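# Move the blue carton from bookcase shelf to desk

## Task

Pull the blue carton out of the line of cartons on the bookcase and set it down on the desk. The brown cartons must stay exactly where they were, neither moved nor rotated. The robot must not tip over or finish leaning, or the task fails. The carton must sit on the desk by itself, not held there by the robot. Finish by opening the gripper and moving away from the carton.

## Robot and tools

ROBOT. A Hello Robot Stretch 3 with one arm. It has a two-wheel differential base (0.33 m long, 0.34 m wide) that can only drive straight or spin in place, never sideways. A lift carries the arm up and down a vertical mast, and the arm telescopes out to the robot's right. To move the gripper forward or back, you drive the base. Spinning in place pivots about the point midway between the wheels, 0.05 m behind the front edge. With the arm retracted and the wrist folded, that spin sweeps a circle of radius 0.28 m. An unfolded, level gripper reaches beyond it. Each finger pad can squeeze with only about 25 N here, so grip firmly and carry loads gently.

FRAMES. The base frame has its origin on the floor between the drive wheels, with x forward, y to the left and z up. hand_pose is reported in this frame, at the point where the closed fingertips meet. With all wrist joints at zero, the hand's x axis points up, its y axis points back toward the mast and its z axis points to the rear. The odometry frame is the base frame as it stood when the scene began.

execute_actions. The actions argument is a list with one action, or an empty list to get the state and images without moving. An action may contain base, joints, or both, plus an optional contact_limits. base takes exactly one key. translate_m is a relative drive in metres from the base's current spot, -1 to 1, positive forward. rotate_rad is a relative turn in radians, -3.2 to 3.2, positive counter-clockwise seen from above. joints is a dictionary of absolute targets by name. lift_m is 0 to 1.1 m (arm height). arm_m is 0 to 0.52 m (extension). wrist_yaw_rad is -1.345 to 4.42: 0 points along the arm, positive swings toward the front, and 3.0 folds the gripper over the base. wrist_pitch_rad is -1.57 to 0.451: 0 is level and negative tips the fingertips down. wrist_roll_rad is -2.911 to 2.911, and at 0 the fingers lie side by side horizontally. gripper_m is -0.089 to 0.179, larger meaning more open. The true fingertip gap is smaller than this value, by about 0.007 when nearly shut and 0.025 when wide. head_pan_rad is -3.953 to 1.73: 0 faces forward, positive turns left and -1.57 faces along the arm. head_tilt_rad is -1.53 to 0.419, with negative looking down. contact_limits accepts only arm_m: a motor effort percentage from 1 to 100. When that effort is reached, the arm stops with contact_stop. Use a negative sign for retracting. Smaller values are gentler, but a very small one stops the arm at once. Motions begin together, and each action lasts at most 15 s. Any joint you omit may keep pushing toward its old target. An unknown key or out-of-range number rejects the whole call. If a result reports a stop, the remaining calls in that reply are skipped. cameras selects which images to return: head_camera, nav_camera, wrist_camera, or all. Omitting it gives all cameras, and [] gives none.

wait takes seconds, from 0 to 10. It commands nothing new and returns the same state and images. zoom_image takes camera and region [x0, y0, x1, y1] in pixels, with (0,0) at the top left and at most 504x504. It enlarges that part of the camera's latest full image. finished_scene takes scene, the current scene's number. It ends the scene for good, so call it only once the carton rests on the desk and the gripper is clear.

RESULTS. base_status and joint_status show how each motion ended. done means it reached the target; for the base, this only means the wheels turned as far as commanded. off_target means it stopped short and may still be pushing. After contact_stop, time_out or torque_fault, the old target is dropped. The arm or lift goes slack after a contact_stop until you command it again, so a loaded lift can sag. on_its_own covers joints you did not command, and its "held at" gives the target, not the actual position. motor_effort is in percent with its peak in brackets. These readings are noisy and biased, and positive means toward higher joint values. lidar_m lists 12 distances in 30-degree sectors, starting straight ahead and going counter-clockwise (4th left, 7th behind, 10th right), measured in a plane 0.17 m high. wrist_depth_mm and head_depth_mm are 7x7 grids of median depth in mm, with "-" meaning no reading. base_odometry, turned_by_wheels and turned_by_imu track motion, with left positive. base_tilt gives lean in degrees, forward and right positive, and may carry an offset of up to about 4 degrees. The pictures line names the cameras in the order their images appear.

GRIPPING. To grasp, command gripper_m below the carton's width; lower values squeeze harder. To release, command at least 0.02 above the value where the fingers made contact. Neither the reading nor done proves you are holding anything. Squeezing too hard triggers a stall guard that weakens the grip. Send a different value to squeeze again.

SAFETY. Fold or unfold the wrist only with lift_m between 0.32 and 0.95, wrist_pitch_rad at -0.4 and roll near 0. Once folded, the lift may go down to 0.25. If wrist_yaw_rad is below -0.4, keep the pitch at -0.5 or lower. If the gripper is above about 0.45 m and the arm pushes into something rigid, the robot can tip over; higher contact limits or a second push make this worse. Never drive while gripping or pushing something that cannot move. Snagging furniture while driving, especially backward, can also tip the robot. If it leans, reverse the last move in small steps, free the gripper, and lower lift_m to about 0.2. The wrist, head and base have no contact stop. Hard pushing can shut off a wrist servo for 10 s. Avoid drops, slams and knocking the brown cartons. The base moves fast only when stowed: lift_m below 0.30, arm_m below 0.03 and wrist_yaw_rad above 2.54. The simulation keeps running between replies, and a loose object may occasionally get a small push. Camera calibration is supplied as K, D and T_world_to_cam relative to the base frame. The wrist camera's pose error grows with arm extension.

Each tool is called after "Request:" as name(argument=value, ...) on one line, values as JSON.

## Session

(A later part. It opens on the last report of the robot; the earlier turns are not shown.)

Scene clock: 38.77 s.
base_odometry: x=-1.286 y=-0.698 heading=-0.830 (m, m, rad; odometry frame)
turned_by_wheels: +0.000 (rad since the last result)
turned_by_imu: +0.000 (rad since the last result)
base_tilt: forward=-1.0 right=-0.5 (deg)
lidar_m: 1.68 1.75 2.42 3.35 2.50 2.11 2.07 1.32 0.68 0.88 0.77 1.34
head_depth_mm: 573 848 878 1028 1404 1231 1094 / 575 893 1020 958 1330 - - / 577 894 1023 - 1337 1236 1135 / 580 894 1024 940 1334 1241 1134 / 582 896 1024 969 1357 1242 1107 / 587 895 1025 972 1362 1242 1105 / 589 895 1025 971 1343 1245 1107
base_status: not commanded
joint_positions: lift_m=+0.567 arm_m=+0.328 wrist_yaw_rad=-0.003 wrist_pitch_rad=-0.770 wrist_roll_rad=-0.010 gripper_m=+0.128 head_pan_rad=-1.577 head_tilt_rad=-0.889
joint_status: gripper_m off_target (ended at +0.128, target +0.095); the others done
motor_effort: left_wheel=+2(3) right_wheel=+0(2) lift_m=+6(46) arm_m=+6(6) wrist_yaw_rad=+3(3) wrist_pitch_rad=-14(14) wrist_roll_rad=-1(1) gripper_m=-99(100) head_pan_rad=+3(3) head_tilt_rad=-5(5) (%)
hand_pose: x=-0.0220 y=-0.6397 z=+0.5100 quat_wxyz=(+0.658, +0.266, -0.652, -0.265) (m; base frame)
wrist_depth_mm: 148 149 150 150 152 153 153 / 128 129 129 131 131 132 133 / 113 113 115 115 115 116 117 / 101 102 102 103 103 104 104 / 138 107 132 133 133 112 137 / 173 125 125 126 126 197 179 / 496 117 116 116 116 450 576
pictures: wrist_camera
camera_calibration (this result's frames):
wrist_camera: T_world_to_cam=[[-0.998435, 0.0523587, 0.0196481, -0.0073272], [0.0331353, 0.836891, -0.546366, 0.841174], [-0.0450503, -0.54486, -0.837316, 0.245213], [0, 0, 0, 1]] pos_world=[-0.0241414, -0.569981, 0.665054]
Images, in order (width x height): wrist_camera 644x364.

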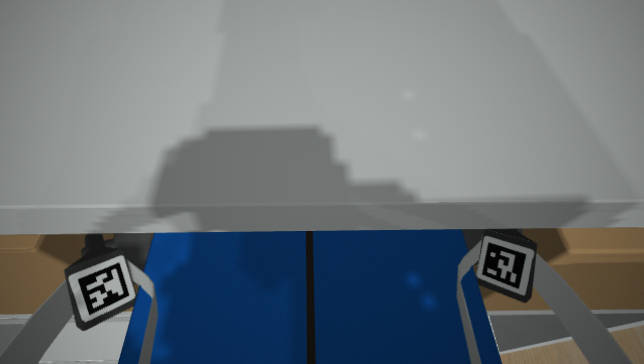

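Request:
execute_actions(actions=[{"joints":{"lift_m":0.582,"arm_m":0.313}}], cameras=["wrist_camera","head_camera"])

Scene clock: 40.10 s.
base_odometry: x=-1.286 y=-0.698 heading=-0.830 (m, m, rad; odometry frame)
turned_by_wheels: +0.000 (rad since the last result)
turned_by_imu: +0.000 (rad since the last result)
base_tilt: forward=-0.9 right=-0.4 (deg)
lidar_m: 1.68 1.75 2.43 3.37 2.50 2.10 2.06 1.32 0.68 0.88 0.78 1.35
head_depth_mm: 571 850 879 1031 1405 1234 1097 / 573 895 1023 957 1351 - - / 575 896 1021 - 1330 1241 1136 / 577 893 1026 941 1330 1240 1135 / 581 896 1021 966 1359 1243 1105 / 584 895 1022 968 1357 1242 1104 / 587 894 1027 969 1342 1249 1105
base_status: not commanded
joint_positions: lift_m=+0.581 arm_m=+0.313 wrist_yaw_rad=-0.003 wrist_pitch_rad=-0.813 wrist_roll_rad=-0.007 gripper_m=+0.101 head_pan_rad=-1.577 head_tilt_rad=-0.889
joint_status: all done
on_its_own: gripper_m moved -0.028 toward your old target +0.095
motor_effort: left_wheel=+2(2) right_wheel=-3(2) lift_m=+52(51) arm_m=-6(7) wrist_yaw_rad=+2(3) wrist_pitch_rad=+6(15) wrist_roll_rad=-2(2) gripper_m=-100(100) head_pan_rad=+3(4) head_tilt_rad=-5(5) (%)
hand_pose: x=-0.0221 y=-0.6169 z=+0.5173 quat_wxyz=(+0.652, +0.280, -0.647, -0.280) (m; base frame)
wrist_depth_mm: 150 151 152 153 154 157 156 / 132 133 135 135 137 137 138 / 119 120 120 121 122 123 123 / 122 123 124 126 127 129 130 / 175 141 138 139 139 178 179 / 257 127 127 129 128 423 301 / 572 122 119 119 119 597 609
pictures: head_camera (sideways: a quarter turn clockwise sets it upright), wrist_camera
camera_calibration (this result's frames):
head_camera: T_world_to_cam=[[0.0543913, 0.793361, -0.606316, 0.806189], [0.998497, -0.0473512, 0.0276141, -0.0419144], [-0.0068019, -0.606907, -0.794744, 0.989571], [0, 0, 0, 1]] pos_world=[0.00473268, -0.041006, 1.27642]
wrist_camera: T_world_to_cam=[[-0.998352, 0.0538079, 0.0199394, -0.00796095], [0.0361464, 0.859559, -0.509756, 0.821219], [-0.044568, -0.508195, -0.860088, 0.298179], [0, 0, 0, 1]] pos_world=[-0.0243427, -0.553925, 0.67524]
Images, in order (width x height): head_camera 896x504, wrist_camera 644x364.

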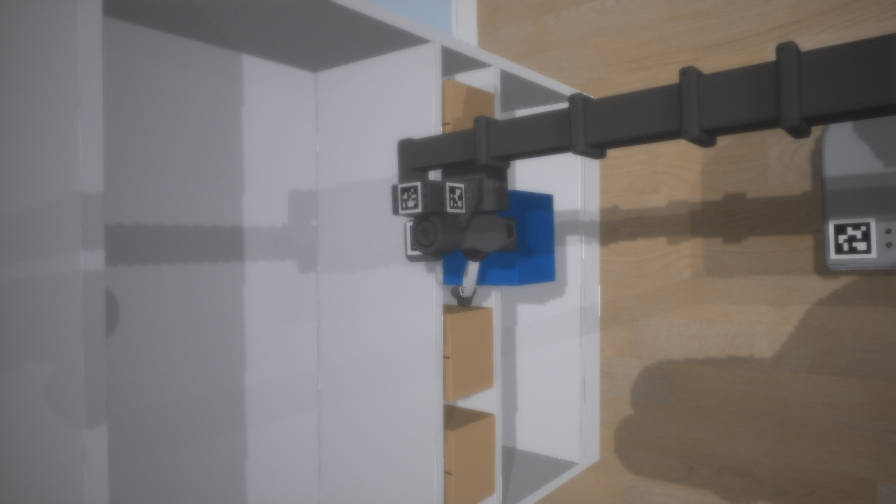

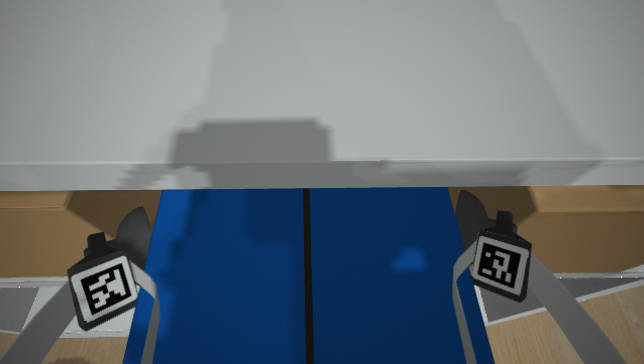

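The carton lifted about 5 mm, so it's held.

Request:
execute_actions(actions=[{"joints":{"arm_m":0.05}}], cameras=["wrist_camera","head_camera"])

Request:
execute_actions(actions=[{"base":{"rotate_rad":1.65},"joints":{"lift_m":0.95,"head_pan_rad":0,"head_tilt_rad":-0.5}}])

Scene clock: 43.67 s.
base_odometry: x=-1.286 y=-0.698 heading=-0.830 (m, m, rad; odometry frame)
turned_by_wheels: +0.000 (rad since the last result)
turned_by_imu: +0.000 (rad since the last result)
base_tilt: forward=-1.0 right=-0.5 (deg)
lidar_m: 1.68 1.75 2.42 3.36 2.51 2.10 2.07 1.32 0.68 0.87 0.77 1.34
head_depth_mm: 572 849 880 1030 1410 1234 1097 / 574 892 1019 960 1356 - - / 576 895 1022 974 1299 - 1138 / 579 898 1024 1055 825 741 1131 / 582 893 1024 971 1355 1240 1105 / 585 896 1026 971 1359 1246 1106 / 587 896 1026 972 1342 1243 1107
base_status: not commanded
joint_positions: lift_m=+0.581 arm_m=+0.050 wrist_yaw_rad=-0.002 wrist_pitch_rad=-0.814 wrist_roll_rad=-0.008 gripper_m=+0.099 head_pan_rad=-1.577 head_tilt_rad=-0.889
joint_status: all done
motor_effort: left_wheel=+2(2) right_wheel=-2(2) lift_m=+52(52) arm_m=-5(7) wrist_yaw_rad=+1(3) wrist_pitch_rad=+6(6) wrist_roll_rad=-2(2) gripper_m=-62(70) head_pan_rad=+3(4) head_tilt_rad=-5(5) (%)
hand_pose: x=-0.0218 y=-0.3537 z=+0.5171 quat_wxyz=(+0.652, +0.281, -0.646, -0.280) (m; base frame)
wrist_depth_mm: 366 353 207 209 340 363 715 / 535 723 183 185 194 449 851 / 604 703 165 166 171 796 840 / 726 647 151 151 152 792 781 / 699 140 138 138 139 730 716 / 639 127 128 128 129 627 659 / 593 121 119 119 120 597 613
pictures: head_camera (sideways: a quarter turn clockwise sets it upright), wrist_camera
camera_calibration (this result's frames):
head_camera: T_world_to_cam=[[0.0543904, 0.793363, -0.606314, 0.806186], [0.998497, -0.0473502, 0.027614, -0.0419142], [-0.00680124, -0.606905, -0.794745, 0.989573], [0, 0, 0, 1]] pos_world=[0.00473272, -0.0410059, 1.27642]
wrist_camera: T_world_to_cam=[[-0.998453, 0.0515378, 0.0208539, -0.023186], [0.0337732, 0.860192, -0.50885, 0.594582], [-0.0441634, -0.507359, -0.860602, 0.432374], [0, 0, 0, 1]] pos_world=[-0.024136, -0.290892, 0.675139]
Images, in order (width x height): head_camera 896x504, wrist_camera 644x364.

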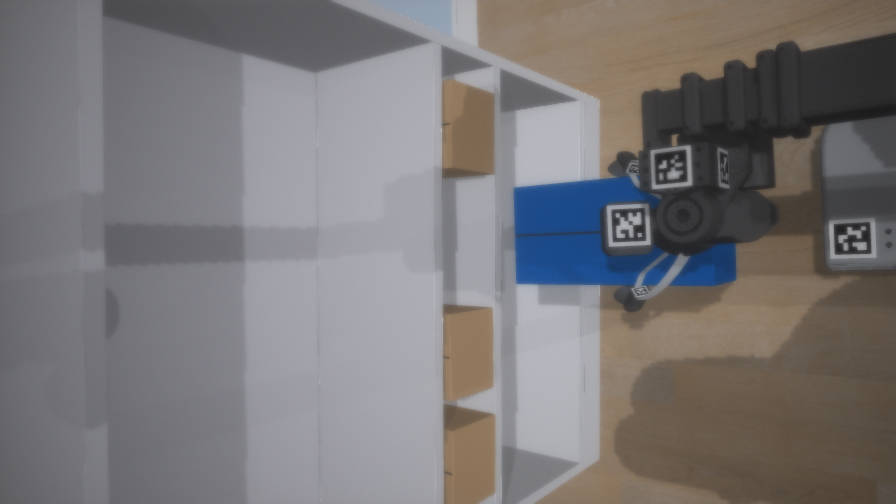

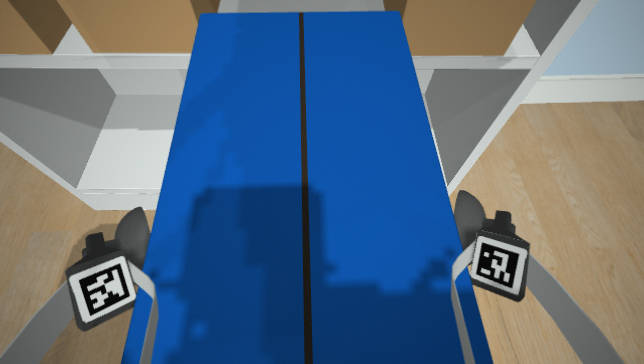

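Scene clock: 47.83 s.
base_odometry: x=-1.286 y=-0.698 heading=+0.820 (m, m, rad; odometry frame)
turned_by_wheels: +1.650 (rad since the last result)
turned_by_imu: +1.651 (rad since the last result)
base_tilt: forward=-1.0 right=-0.4 (deg)
lidar_m: 3.52 2.50 2.10 2.07 1.23 0.68 0.88 0.77 1.46 1.69 1.80 2.63
head_depth_mm: 3224 3570 3775 2584 1907 1509 1245 / 3288 3606 3788 2620 1904 1517 1247 / 3275 3527 3844 2637 1928 1521 1255 / 3285 3545 3864 2634 1941 1526 1259 / 3322 3596 3890 2662 1947 1531 1262 / 3334 3653 3901 2675 1951 1535 1268 / 3350 3701 3979 2677 1958 1541 1273
base_status: done
joint_positions: lift_m=+0.949 arm_m=+0.050 wrist_yaw_rad=-0.002 wrist_pitch_rad=-0.814 wrist_roll_rad=-0.008 gripper_m=+0.099 head_pan_rad=-0.007 head_tilt_rad=-0.507
joint_status: all done
motor_effort: left_wheel=-3(9) right_wheel=+1(7) lift_m=+52(57) arm_m=-6(6) wrist_yaw_rad=+1(1) wrist_pitch_rad=+6(7) wrist_roll_rad=-2(2) gripper_m=-62(62) head_pan_rad=+4(40) head_tilt_rad=+3(29) (%)
hand_pose: x=-0.0218 y=-0.3536 z=+0.8851 quat_wxyz=(+0.652, +0.281, -0.646, -0.280) (m; base frame)
wrist_depth_mm: - - 207 208 - - - / - - 184 184 195 - - / - - 166 167 170 - - / - - 150 151 152 - - / - 141 138 139 139 - - / - 128 127 128 128 964 937 / 921 120 118 119 119 921 830
pictures: head_camera (sideways: a quarter turn clockwise sets it upright), nav_camera (sideways: a quarter turn counterclockwise sets it upright), wrist_camera
camera_calibration (this result's frames):
head_camera: T_world_to_cam=[[-0.510228, 0.0532294, -0.85839, 1.13817], [0.0351629, 0.998539, 0.0410192, -0.0535073], [0.85932, -0.00925432, -0.511354, 0.615674], [0, 0, 0, 1]] pos_world=[0.053548, -0.00145744, 1.29402]
nav_camera: T_world_to_cam=[[0.459846, 0.0266083, 0.8876, -1.11674], [0.0116385, -0.999646, 0.0239375, 0.0267007], [0.887922, -0.00067723, -0.459993, 0.551817], [0, 0, 0, 1]] pos_world=[0.0232472, 0.0567795, 1.24441]
wrist_camera: T_world_to_cam=[[-0.998454, 0.051525, 0.0208726, -0.0308832], [0.0337622, 0.860304, -0.508663, 0.781649], [-0.0441656, -0.507171, -0.860713, 0.749237], [0, 0, 0, 1]] pos_world=[-0.0241352, -0.290873, 1.04312]
Images, in order (width x height): head_camera 896x504, nav_camera 672x504, wrist_camera 644x364.

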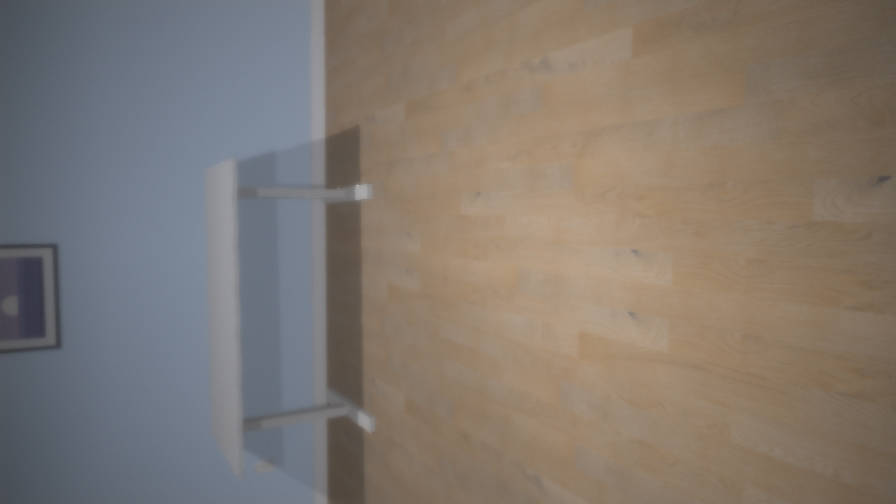

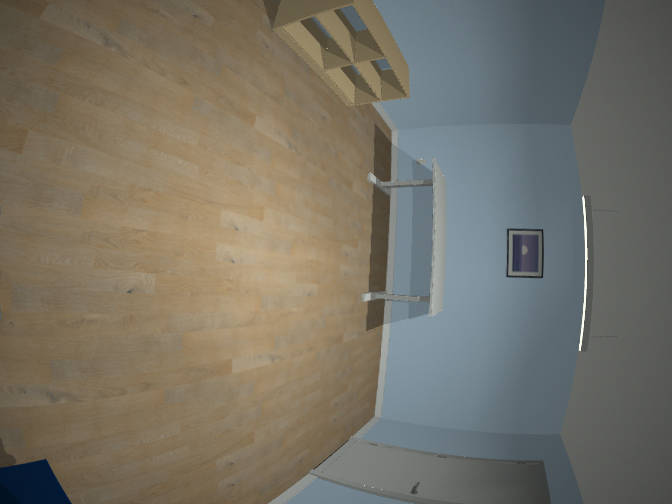

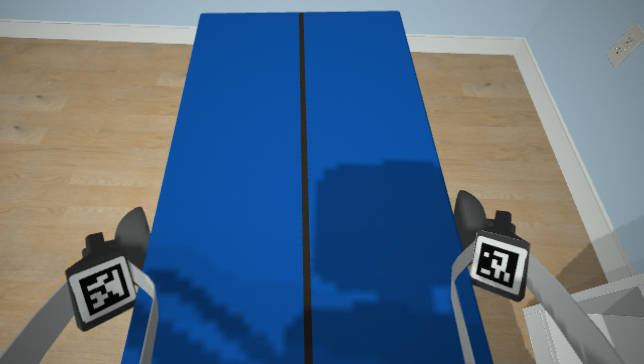

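Request:
execute_actions(actions=[{"base":{"translate_m":1}}], cameras=[])

Request:
execute_actions(actions=[{"base":{"translate_m":1}}], cameras=[])

Request:
execute_actions(actions=[{"base":{"translate_m":0.42}}], cameras=[])

Request:
execute_actions(actions=[{"base":{"rotate_rad":1.5},"joints":{"head_pan_rad":-1.4,"head_tilt_rad":-0.7,"arm_m":0.51}}])

Scene clock: 59.23 s.
base_odometry: x=-0.604 y=+0.033 heading=+0.820 (m, m, rad; odometry frame)
turned_by_wheels: +0.000 (rad since the last result)
turned_by_imu: +0.001 (rad since the last result)
base_tilt: forward=-1.0 right=-0.5 (deg)
lidar_m: 2.38 2.16 1.81 1.62 2.12 1.96 1.61 2.05 1.80 1.77 1.89 2.72
head_depth_mm: 2374 2610 2883 2585 1909 1515 1243 / 2380 2630 2906 2627 1908 1507 1250 / 2396 2624 2879 2600 1929 1514 1255 / 2426 2650 2965 2637 1938 1526 1253 / 2437 2691 2994 2654 1942 1533 1262 / 2461 2686 2992 2685 1952 1539 1263 / 2450 2690 2545 2639 1956 1545 1268
base_status: done
joint_positions: lift_m=+0.949 arm_m=+0.050 wrist_yaw_rad=-0.002 wrist_pitch_rad=-0.814 wrist_roll_rad=-0.008 gripper_m=+0.099 head_pan_rad=-0.007 head_tilt_rad=-0.507
joint_status: not commanded
motor_effort: left_wheel=-3(5) right_wheel=+2(7) lift_m=+52(52) arm_m=-6(6) wrist_yaw_rad=+1(1) wrist_pitch_rad=+7(7) wrist_roll_rad=-2(2) gripper_m=-62(62) head_pan_rad=+4(4) head_tilt_rad=+4(4) (%)
hand_pose: x=-0.0218 y=-0.3536 z=+0.8851 quat_wxyz=(+0.652, +0.281, -0.646, -0.280) (m; base frame)
wrist_depth_mm: - - 206 206 - - - / - - 184 185 195 - - / - - 165 167 171 - - / - - 150 151 152 - - / - 140 138 138 140 - - / - 127 127 128 129 977 - / 893 121 119 119 120 905 936
pictures: none
No camera images: the call's "cameras" was empty. Leave "cameras" out to get every camera's image.

Scene clock: 70.20 s.
base_odometry: x=+0.078 y=+0.764 heading=+0.820 (m, m, rad; odometry frame)
turned_by_wheels: +0.000 (rad since the last result)
turned_by_imu: +0.001 (rad since the last result)
base_tilt: forward=-1.0 right=-0.4 (deg)
lidar_m: 1.41 1.66 1.58 1.51 1.74 2.96 2.60 2.43 1.89 1.84 1.97 1.40
head_depth_mm: 1508 1663 1808 1347 1910 1503 1244 / 1518 1676 1755 1355 1786 1514 1252 / 1533 1683 1780 1361 1938 1518 1253 / 1545 1699 1800 1379 1941 1522 1258 / 1549 1704 1812 1383 1939 1529 1265 / 1563 1719 1830 1393 1946 1540 1267 / 1575 1730 1843 1414 1960 1541 1268
base_status: done
joint_positions: lift_m=+0.949 arm_m=+0.050 wrist_yaw_rad=-0.002 wrist_pitch_rad=-0.814 wrist_roll_rad=-0.008 gripper_m=+0.099 head_pan_rad=-0.007 head_tilt_rad=-0.507
joint_status: not commanded
motor_effort: left_wheel=-4(6) right_wheel=+2(7) lift_m=+52(52) arm_m=-5(6) wrist_yaw_rad=+1(2) wrist_pitch_rad=+6(7) wrist_roll_rad=-2(2) gripper_m=-62(62) head_pan_rad=+3(3) head_tilt_rad=+3(4) (%)
hand_pose: x=-0.0218 y=-0.3536 z=+0.8851 quat_wxyz=(+0.652, +0.281, -0.646, -0.280) (m; base frame)
wrist_depth_mm: - - 206 207 - - - / - - 184 185 195 - - / - - 165 165 171 - - / - - 150 151 152 - - / - 140 138 139 140 - - / - 128 127 128 129 994 - / 918 120 118 119 120 920 917
pictures: none
No camera images: the call's "cameras" was empty. Leave "cameras" out to get every camera's image.

Scene clock: 75.37 s.
base_odometry: x=+0.365 y=+1.071 heading=+0.820 (m, m, rad; odometry frame)
turned_by_wheels: +0.000 (rad since the last result)
turned_by_imu: +0.000 (rad since the last result)
base_tilt: forward=-0.9 right=-0.4 (deg)
lidar_m: 1.42 1.32 1.89 1.56 1.57 2.91 3.00 2.48 1.92 1.87 1.86 1.01
head_depth_mm: 1152 1269 1401 1141 877 1462 1212 / 1162 1276 1414 1149 879 1457 1252 / 1170 1283 1429 1155 884 1522 1252 / 1177 1292 1438 1161 890 1520 1257 / 1180 1308 1450 1170 891 1531 1264 / 1191 1313 1459 1181 897 1544 1267 / 1201 1321 1473 1183 904 1549 1270
base_status: done
joint_positions: lift_m=+0.949 arm_m=+0.050 wrist_yaw_rad=-0.002 wrist_pitch_rad=-0.814 wrist_roll_rad=-0.008 gripper_m=+0.099 head_pan_rad=-0.007 head_tilt_rad=-0.507
joint_status: not commanded
motor_effort: left_wheel=-4(5) right_wheel=+2(7) lift_m=+52(52) arm_m=-6(6) wrist_yaw_rad=+2(1) wrist_pitch_rad=+6(7) wrist_roll_rad=-2(2) gripper_m=-63(61) head_pan_rad=+4(4) head_tilt_rad=+3(3) (%)
hand_pose: x=-0.0218 y=-0.3536 z=+0.8851 quat_wxyz=(+0.652, +0.281, -0.646, -0.280) (m; base frame)
wrist_depth_mm: - - 207 208 - - - / - - 184 185 194 - - / - - 165 166 171 - - / - - 150 150 153 - - / - 140 138 139 140 - - / - 127 127 128 128 - - / 909 121 118 119 119 913 952
pictures: none
No camera images: the call's "cameras" was empty. Leave "cameras" out to get every camera's image.

Scene clock: 79.93 s.
base_odometry: x=+0.365 y=+1.071 heading=+2.319 (m, m, rad; odometry frame)
turned_by_wheels: +1.500 (rad since the last result)
turned_by_imu: +1.500 (rad since the last result)
base_tilt: forward=-0.9 right=-0.4 (deg)
lidar_m: 1.47 1.56 2.68 3.00 2.65 1.97 1.88 1.96 1.01 1.42 1.31 1.92
head_depth_mm: 1133 1347 1144 871 1478 1310 1149 / 1162 - 763 818 1607 1343 1149 / 1193 1342 822 847 1610 1346 1152 / 1217 1375 1163 912 1616 1346 1155 / 1232 1409 1174 914 1609 1349 1161 / 1258 1428 1175 919 1625 1356 1163 / 1276 1459 1181 955 1635 1352 1161
base_status: done
joint_positions: lift_m=+0.949 arm_m=+0.510 wrist_yaw_rad=-0.001 wrist_pitch_rad=-0.814 wrist_roll_rad=-0.008 gripper_m=+0.099 head_pan_rad=-1.393 head_tilt_rad=-0.692
joint_status: all done
motor_effort: left_wheel=-2(9) right_wheel=+1(7) lift_m=+52(52) arm_m=+5(6) wrist_yaw_rad=+2(1) wrist_pitch_rad=+6(7) wrist_roll_rad=-2(2) gripper_m=-61(62) head_pan_rad=-3(41) head_tilt_rad=-4(23) (%)
hand_pose: x=-0.0218 y=-0.8129 z=+0.8851 quat_wxyz=(+0.652, +0.281, -0.646, -0.280) (m; base frame)
wrist_depth_mm: 511 505 206 206 502 517 730 / 446 449 184 184 194 460 481 / 402 401 166 167 171 416 414 / 366 359 151 151 152 374 371 / 335 140 137 139 140 343 344 / 309 127 127 128 129 303 317 / 281 120 118 119 119 290 292
pictures: head_camera (sideways: a quarter turn clockwise sets it upright), nav_camera (sideways: a quarter turn counterclockwise sets it upright), wrist_camera
camera_calibration (this result's frames):
head_camera: T_world_to_cam=[[-0.0676186, 0.657668, -0.750267, 0.994515], [0.989263, 0.141849, 0.0351837, -0.051721], [0.129564, -0.739832, -0.660198, 0.813763], [0, 0, 0, 1]] pos_world=[0.0129789, -0.0446762, 1.28522]
nav_camera: T_world_to_cam=[[0.137946, -0.599602, 0.78832, -0.985322], [-0.979794, -0.198996, 0.0200936, 0.0377581], [0.144824, -0.775163, -0.614938, 0.757941], [0, 0, 0, 1]] pos_world=[0.0631481, 0.00424005, 1.24208]
wrist_camera: T_world_to_cam=[[-0.998463, 0.0513363, 0.02088, -0.00735237], [0.0335959, 0.860311, -0.508662, 1.17674], [-0.0440761, -0.507178, -0.860713, 0.516321], [0, 0, 0, 1]] pos_world=[-0.0241172, -0.750116, 1.04312]
Images, in order (width x height): head_camera 896x504, nav_camera 672x504, wrist_camera 644x364.

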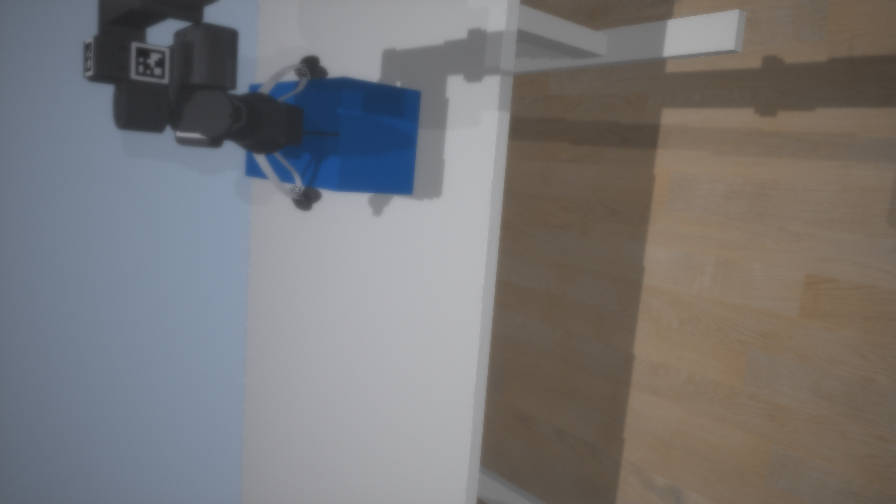

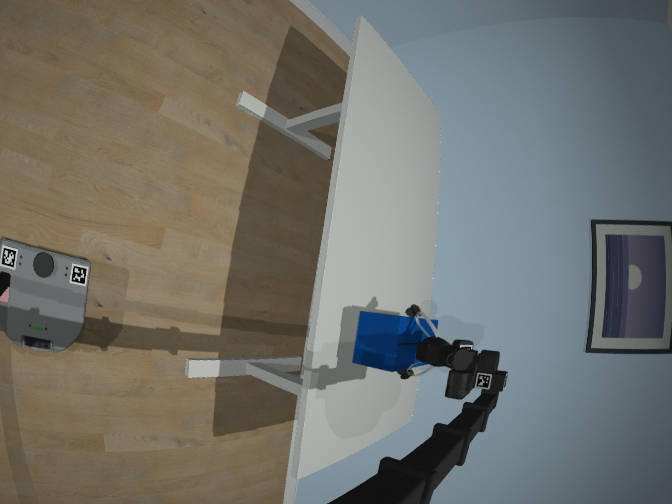

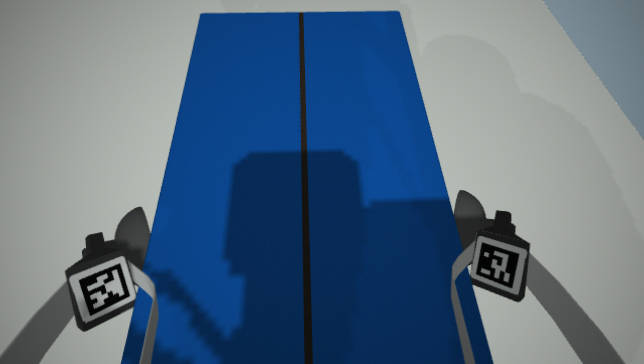

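Request:
execute_actions(actions=[{"joints":{"lift_m":0.879}}], cameras=[])

Request:
execute_actions(actions=[{"joints":{"gripper_m":0.175}}], cameras=[])

Request:
execute_actions(actions=[{"joints":{"gripper_m":0.175}}], cameras=[])

Request:
execute_actions(actions=[{"joints":{"lift_m":1.0,"arm_m":0.2}}])

Scene clock: 82.07 s.
base_odometry: x=+0.365 y=+1.071 heading=+2.319 (m, m, rad; odometry frame)
turned_by_wheels: +0.000 (rad since the last result)
turned_by_imu: +0.000 (rad since the last result)
base_tilt: forward=-1.1 right=-0.4 (deg)
lidar_m: 1.46 1.56 2.68 3.00 2.65 1.96 1.87 1.95 1.01 1.42 1.31 1.92
head_depth_mm: 1153 1250 1093 871 1480 1302 1152 / 1172 1282 830 816 1608 1336 1153 / 1194 1359 1060 832 1612 1348 1155 / 1207 1383 1161 911 1617 1351 1159 / 1239 1401 1168 915 1618 1351 1160 / 1251 1439 1176 922 1621 1359 1164 / 1278 1445 1183 958 1628 1356 1162
base_status: not commanded
joint_positions: lift_m=+0.880 arm_m=+0.510 wrist_yaw_rad=-0.001 wrist_pitch_rad=-0.815 wrist_roll_rad=-0.008 gripper_m=+0.099 head_pan_rad=-1.393 head_tilt_rad=-0.692
joint_status: all done
motor_effort: left_wheel=-2(2) right_wheel=+1(1) lift_m=+16(49) arm_m=+5(5) wrist_yaw_rad=+1(2) wrist_pitch_rad=+6(7) wrist_roll_rad=-2(2) gripper_m=-62(61) head_pan_rad=-3(3) head_tilt_rad=-4(4) (%)
hand_pose: x=-0.0218 y=-0.8129 z=+0.8154 quat_wxyz=(+0.652, +0.281, -0.646, -0.280) (m; base frame)
wrist_depth_mm: 394 396 207 207 398 415 417 / 351 352 183 184 195 363 363 / 318 320 166 167 171 324 331 / 285 281 150 151 152 292 293 / 261 140 137 138 139 270 268 / 246 127 128 128 129 238 247 / 220 121 118 119 120 225 231
pictures: none
No camera images: the call's "cameras" was empty. Leave "cameras" out to get every camera's image.

Scene clock: 83.33 s.
base_odometry: x=+0.365 y=+1.071 heading=+2.319 (m, m, rad; odometry frame)
turned_by_wheels: +0.000 (rad since the last result)
turned_by_imu: +0.000 (rad since the last result)
base_tilt: forward=-1.0 right=-0.4 (deg)
lidar_m: 1.47 1.56 2.69 3.00 2.65 1.97 1.88 1.96 1.01 1.42 1.31 1.92
head_depth_mm: 1150 1249 1095 871 1476 1307 1143 / 1172 1282 833 819 1607 1342 1153 / 1190 1350 1061 826 1614 1339 1159 / 1214 1374 1165 910 1612 1350 1157 / 1232 1409 1170 915 1620 1351 1157 / 1258 1430 1175 919 1626 1355 1162 / 1274 1453 1184 961 1627 1357 1163
base_status: not commanded
joint_positions: lift_m=+0.880 arm_m=+0.510 wrist_yaw_rad=-0.001 wrist_pitch_rad=-0.815 wrist_roll_rad=-0.008 gripper_m=+0.157 head_pan_rad=-1.393 head_tilt_rad=-0.692
joint_status: gripper_m off_target (ended at +0.157, target +0.175)
motor_effort: left_wheel=-2(2) right_wheel=+1(1) lift_m=+16(15) arm_m=+5(5) wrist_yaw_rad=+2(1) wrist_pitch_rad=+6(7) wrist_roll_rad=-2(1) gripper_m=+99(99) head_pan_rad=-3(3) head_tilt_rad=-4(4) (%)
hand_pose: x=-0.0218 y=-0.8129 z=+0.8154 quat_wxyz=(+0.652, +0.281, -0.646, -0.280) (m; base frame)
wrist_depth_mm: 395 397 215 218 410 416 415 / 351 351 189 191 344 359 366 / 317 320 170 171 175 324 324 / 287 286 154 154 156 294 296 / 262 143 140 141 142 275 270 / 244 128 129 129 130 239 249 / 219 123 119 120 120 227 229
pictures: none
No camera images: the call's "cameras" was empty. Leave "cameras" out to get every camera's image.

Scene clock: 83.63 s.
base_odometry: x=+0.365 y=+1.071 heading=+2.319 (m, m, rad; odometry frame)
turned_by_wheels: +0.000 (rad since the last result)
turned_by_imu: +0.000 (rad since the last result)
base_tilt: forward=-1.0 right=-0.3 (deg)
lidar_m: 1.47 1.57 2.67 2.99 2.65 1.96 1.87 1.95 1.01 1.42 1.31 1.92
head_depth_mm: 1154 1256 1100 871 1478 1308 1148 / 1173 1278 835 817 1606 1342 1150 / 1190 1355 1108 829 1614 1346 1151 / 1213 1377 1165 915 1616 1347 1158 / 1231 1403 1168 915 1618 1349 1161 / 1256 1430 1176 922 1625 1354 1161 / 1274 1456 1183 959 1642 1357 1160
base_status: not commanded
joint_positions: lift_m=+0.880 arm_m=+0.510 wrist_yaw_rad=-0.001 wrist_pitch_rad=-0.815 wrist_roll_rad=-0.008 gripper_m=+0.168 head_pan_rad=-1.393 head_tilt_rad=-0.692
joint_status: gripper_m off_target (ended at +0.168, target +0.175)
motor_effort: left_wheel=-2(2) right_wheel=+2(1) lift_m=+15(15) arm_m=+5(5) wrist_yaw_rad=+1(1) wrist_pitch_rad=+7(7) wrist_roll_rad=-2(2) gripper_m=+99(99) head_pan_rad=-3(3) head_tilt_rad=-4(4) (%)
hand_pose: x=-0.0218 y=-0.8129 z=+0.8154 quat_wxyz=(+0.652, +0.281, -0.646, -0.280) (m; base frame)
wrist_depth_mm: 398 400 216 217 410 412 416 / 356 353 190 191 344 365 360 / 316 319 171 171 176 321 331 / 288 288 154 155 156 291 295 / 266 146 141 142 142 - 269 / - 129 129 131 131 240 249 / 220 123 121 121 121 230 229
pictures: none
No camera images: the call's "cameras" was empty. Leave "cameras" out to get every camera's image.

Scene clock: 87.13 s.
base_odometry: x=+0.365 y=+1.071 heading=+2.319 (m, m, rad; odometry frame)
turned_by_wheels: +0.000 (rad since the last result)
turned_by_imu: +0.000 (rad since the last result)
base_tilt: forward=-0.9 right=-0.4 (deg)
lidar_m: 1.46 1.56 2.68 2.99 2.64 1.96 1.87 1.96 1.01 1.42 1.31 1.92
head_depth_mm: 1149 - - 840 1483 1311 1145 / 1172 1291 - 819 1603 1340 1153 / 1190 1353 1085 831 1610 1351 1153 / 1212 1374 1162 883 1611 1350 1160 / 1234 1405 1167 917 1618 1354 1160 / 1251 1432 1178 921 1637 1354 1157 / 1275 1456 1187 961 1626 1362 1164
base_status: not commanded
joint_positions: lift_m=+0.999 arm_m=+0.200 wrist_yaw_rad=-0.001 wrist_pitch_rad=-0.815 wrist_roll_rad=-0.009 gripper_m=+0.175 head_pan_rad=-1.393 head_tilt_rad=-0.692
joint_status: all done
on_its_own: gripper_m moved +0.006 to your old target +0.175
motor_effort: left_wheel=-2(2) right_wheel=+2(1) lift_m=+51(53) arm_m=-5(6) wrist_yaw_rad=+1(1) wrist_pitch_rad=+7(7) wrist_roll_rad=-1(1) gripper_m=+0(99) head_pan_rad=-3(4) head_tilt_rad=-4(4) (%)
hand_pose: x=-0.0218 y=-0.5037 z=+0.9351 quat_wxyz=(+0.652, +0.281, -0.646, -0.280) (m; base frame)
wrist_depth_mm: 586 593 571 410 611 631 - / 514 520 503 363 530 529 - / 466 470 458 388 480 474 - / 421 422 427 429 433 445 455 / - - - - - - - / - - - - - - - / 957 951 957 973 961 984 971
pictures: head_camera (sideways: a quarter turn clockwise sets it upright), nav_camera (sideways: a quarter turn counterclockwise sets it upright), wrist_camera
camera_calibration (this result's frames):
head_camera: T_world_to_cam=[[-0.0676187, 0.657668, -0.750267, 0.994515], [0.989263, 0.141849, 0.0351837, -0.051721], [0.129564, -0.739832, -0.660198, 0.813763], [0, 0, 0, 1]] pos_world=[0.0129789, -0.0446762, 1.28522]
nav_camera: T_world_to_cam=[[0.137946, -0.599602, 0.78832, -0.985322], [-0.979794, -0.198996, 0.0200936, 0.0377581], [0.144824, -0.775163, -0.614938, 0.757941], [0, 0, 0, 1]] pos_world=[0.0631481, 0.00424006, 1.24208]
wrist_camera: T_world_to_cam=[[-0.998471, 0.0511116, 0.0210429, -0.0245293], [0.0333203, 0.86033, -0.508647, 0.936127], [-0.0441016, -0.507168, -0.860718, 0.716221], [0, 0, 0, 1]] pos_world=[-0.0240974, -0.44088, 1.09314]
Images, in order (width x height): head_camera 896x504, nav_camera 672x504, wrist_camera 644x364.

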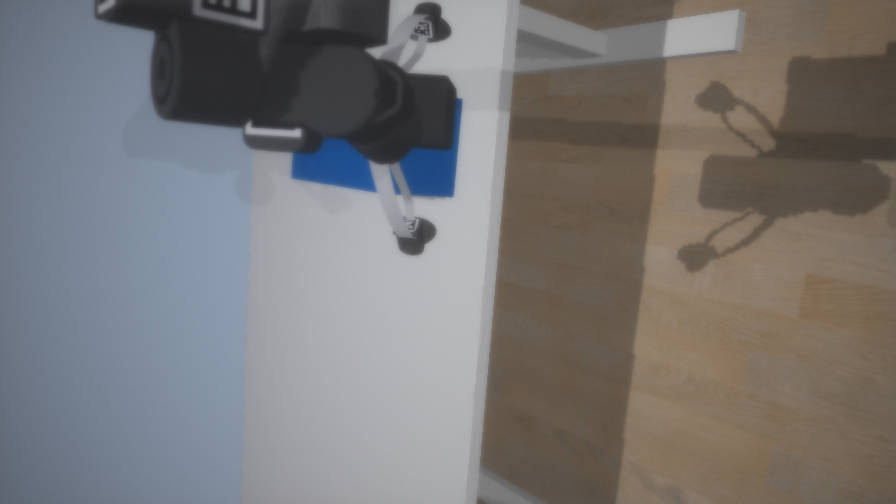

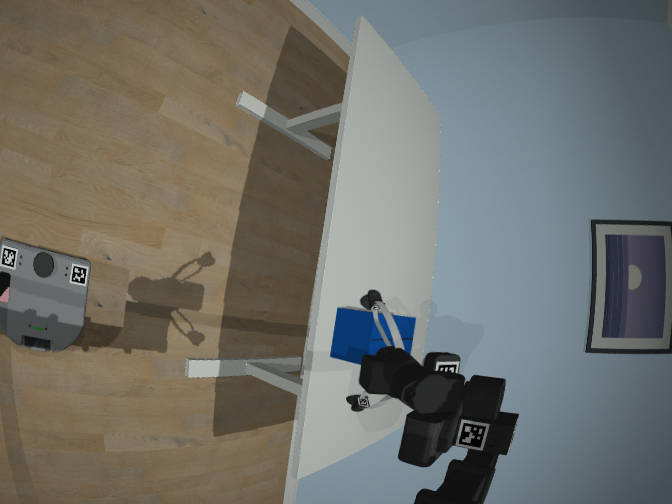

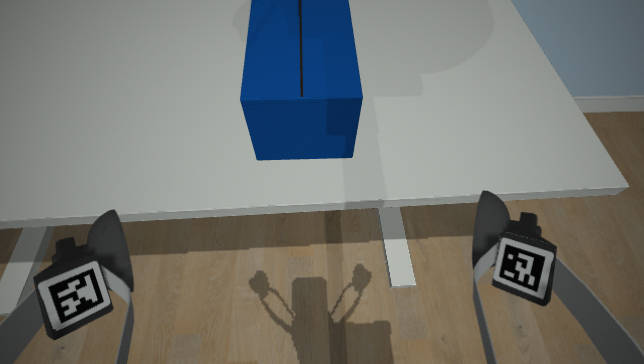

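Request:
finished_scene(scene=2)

The scene is finished: the task was done.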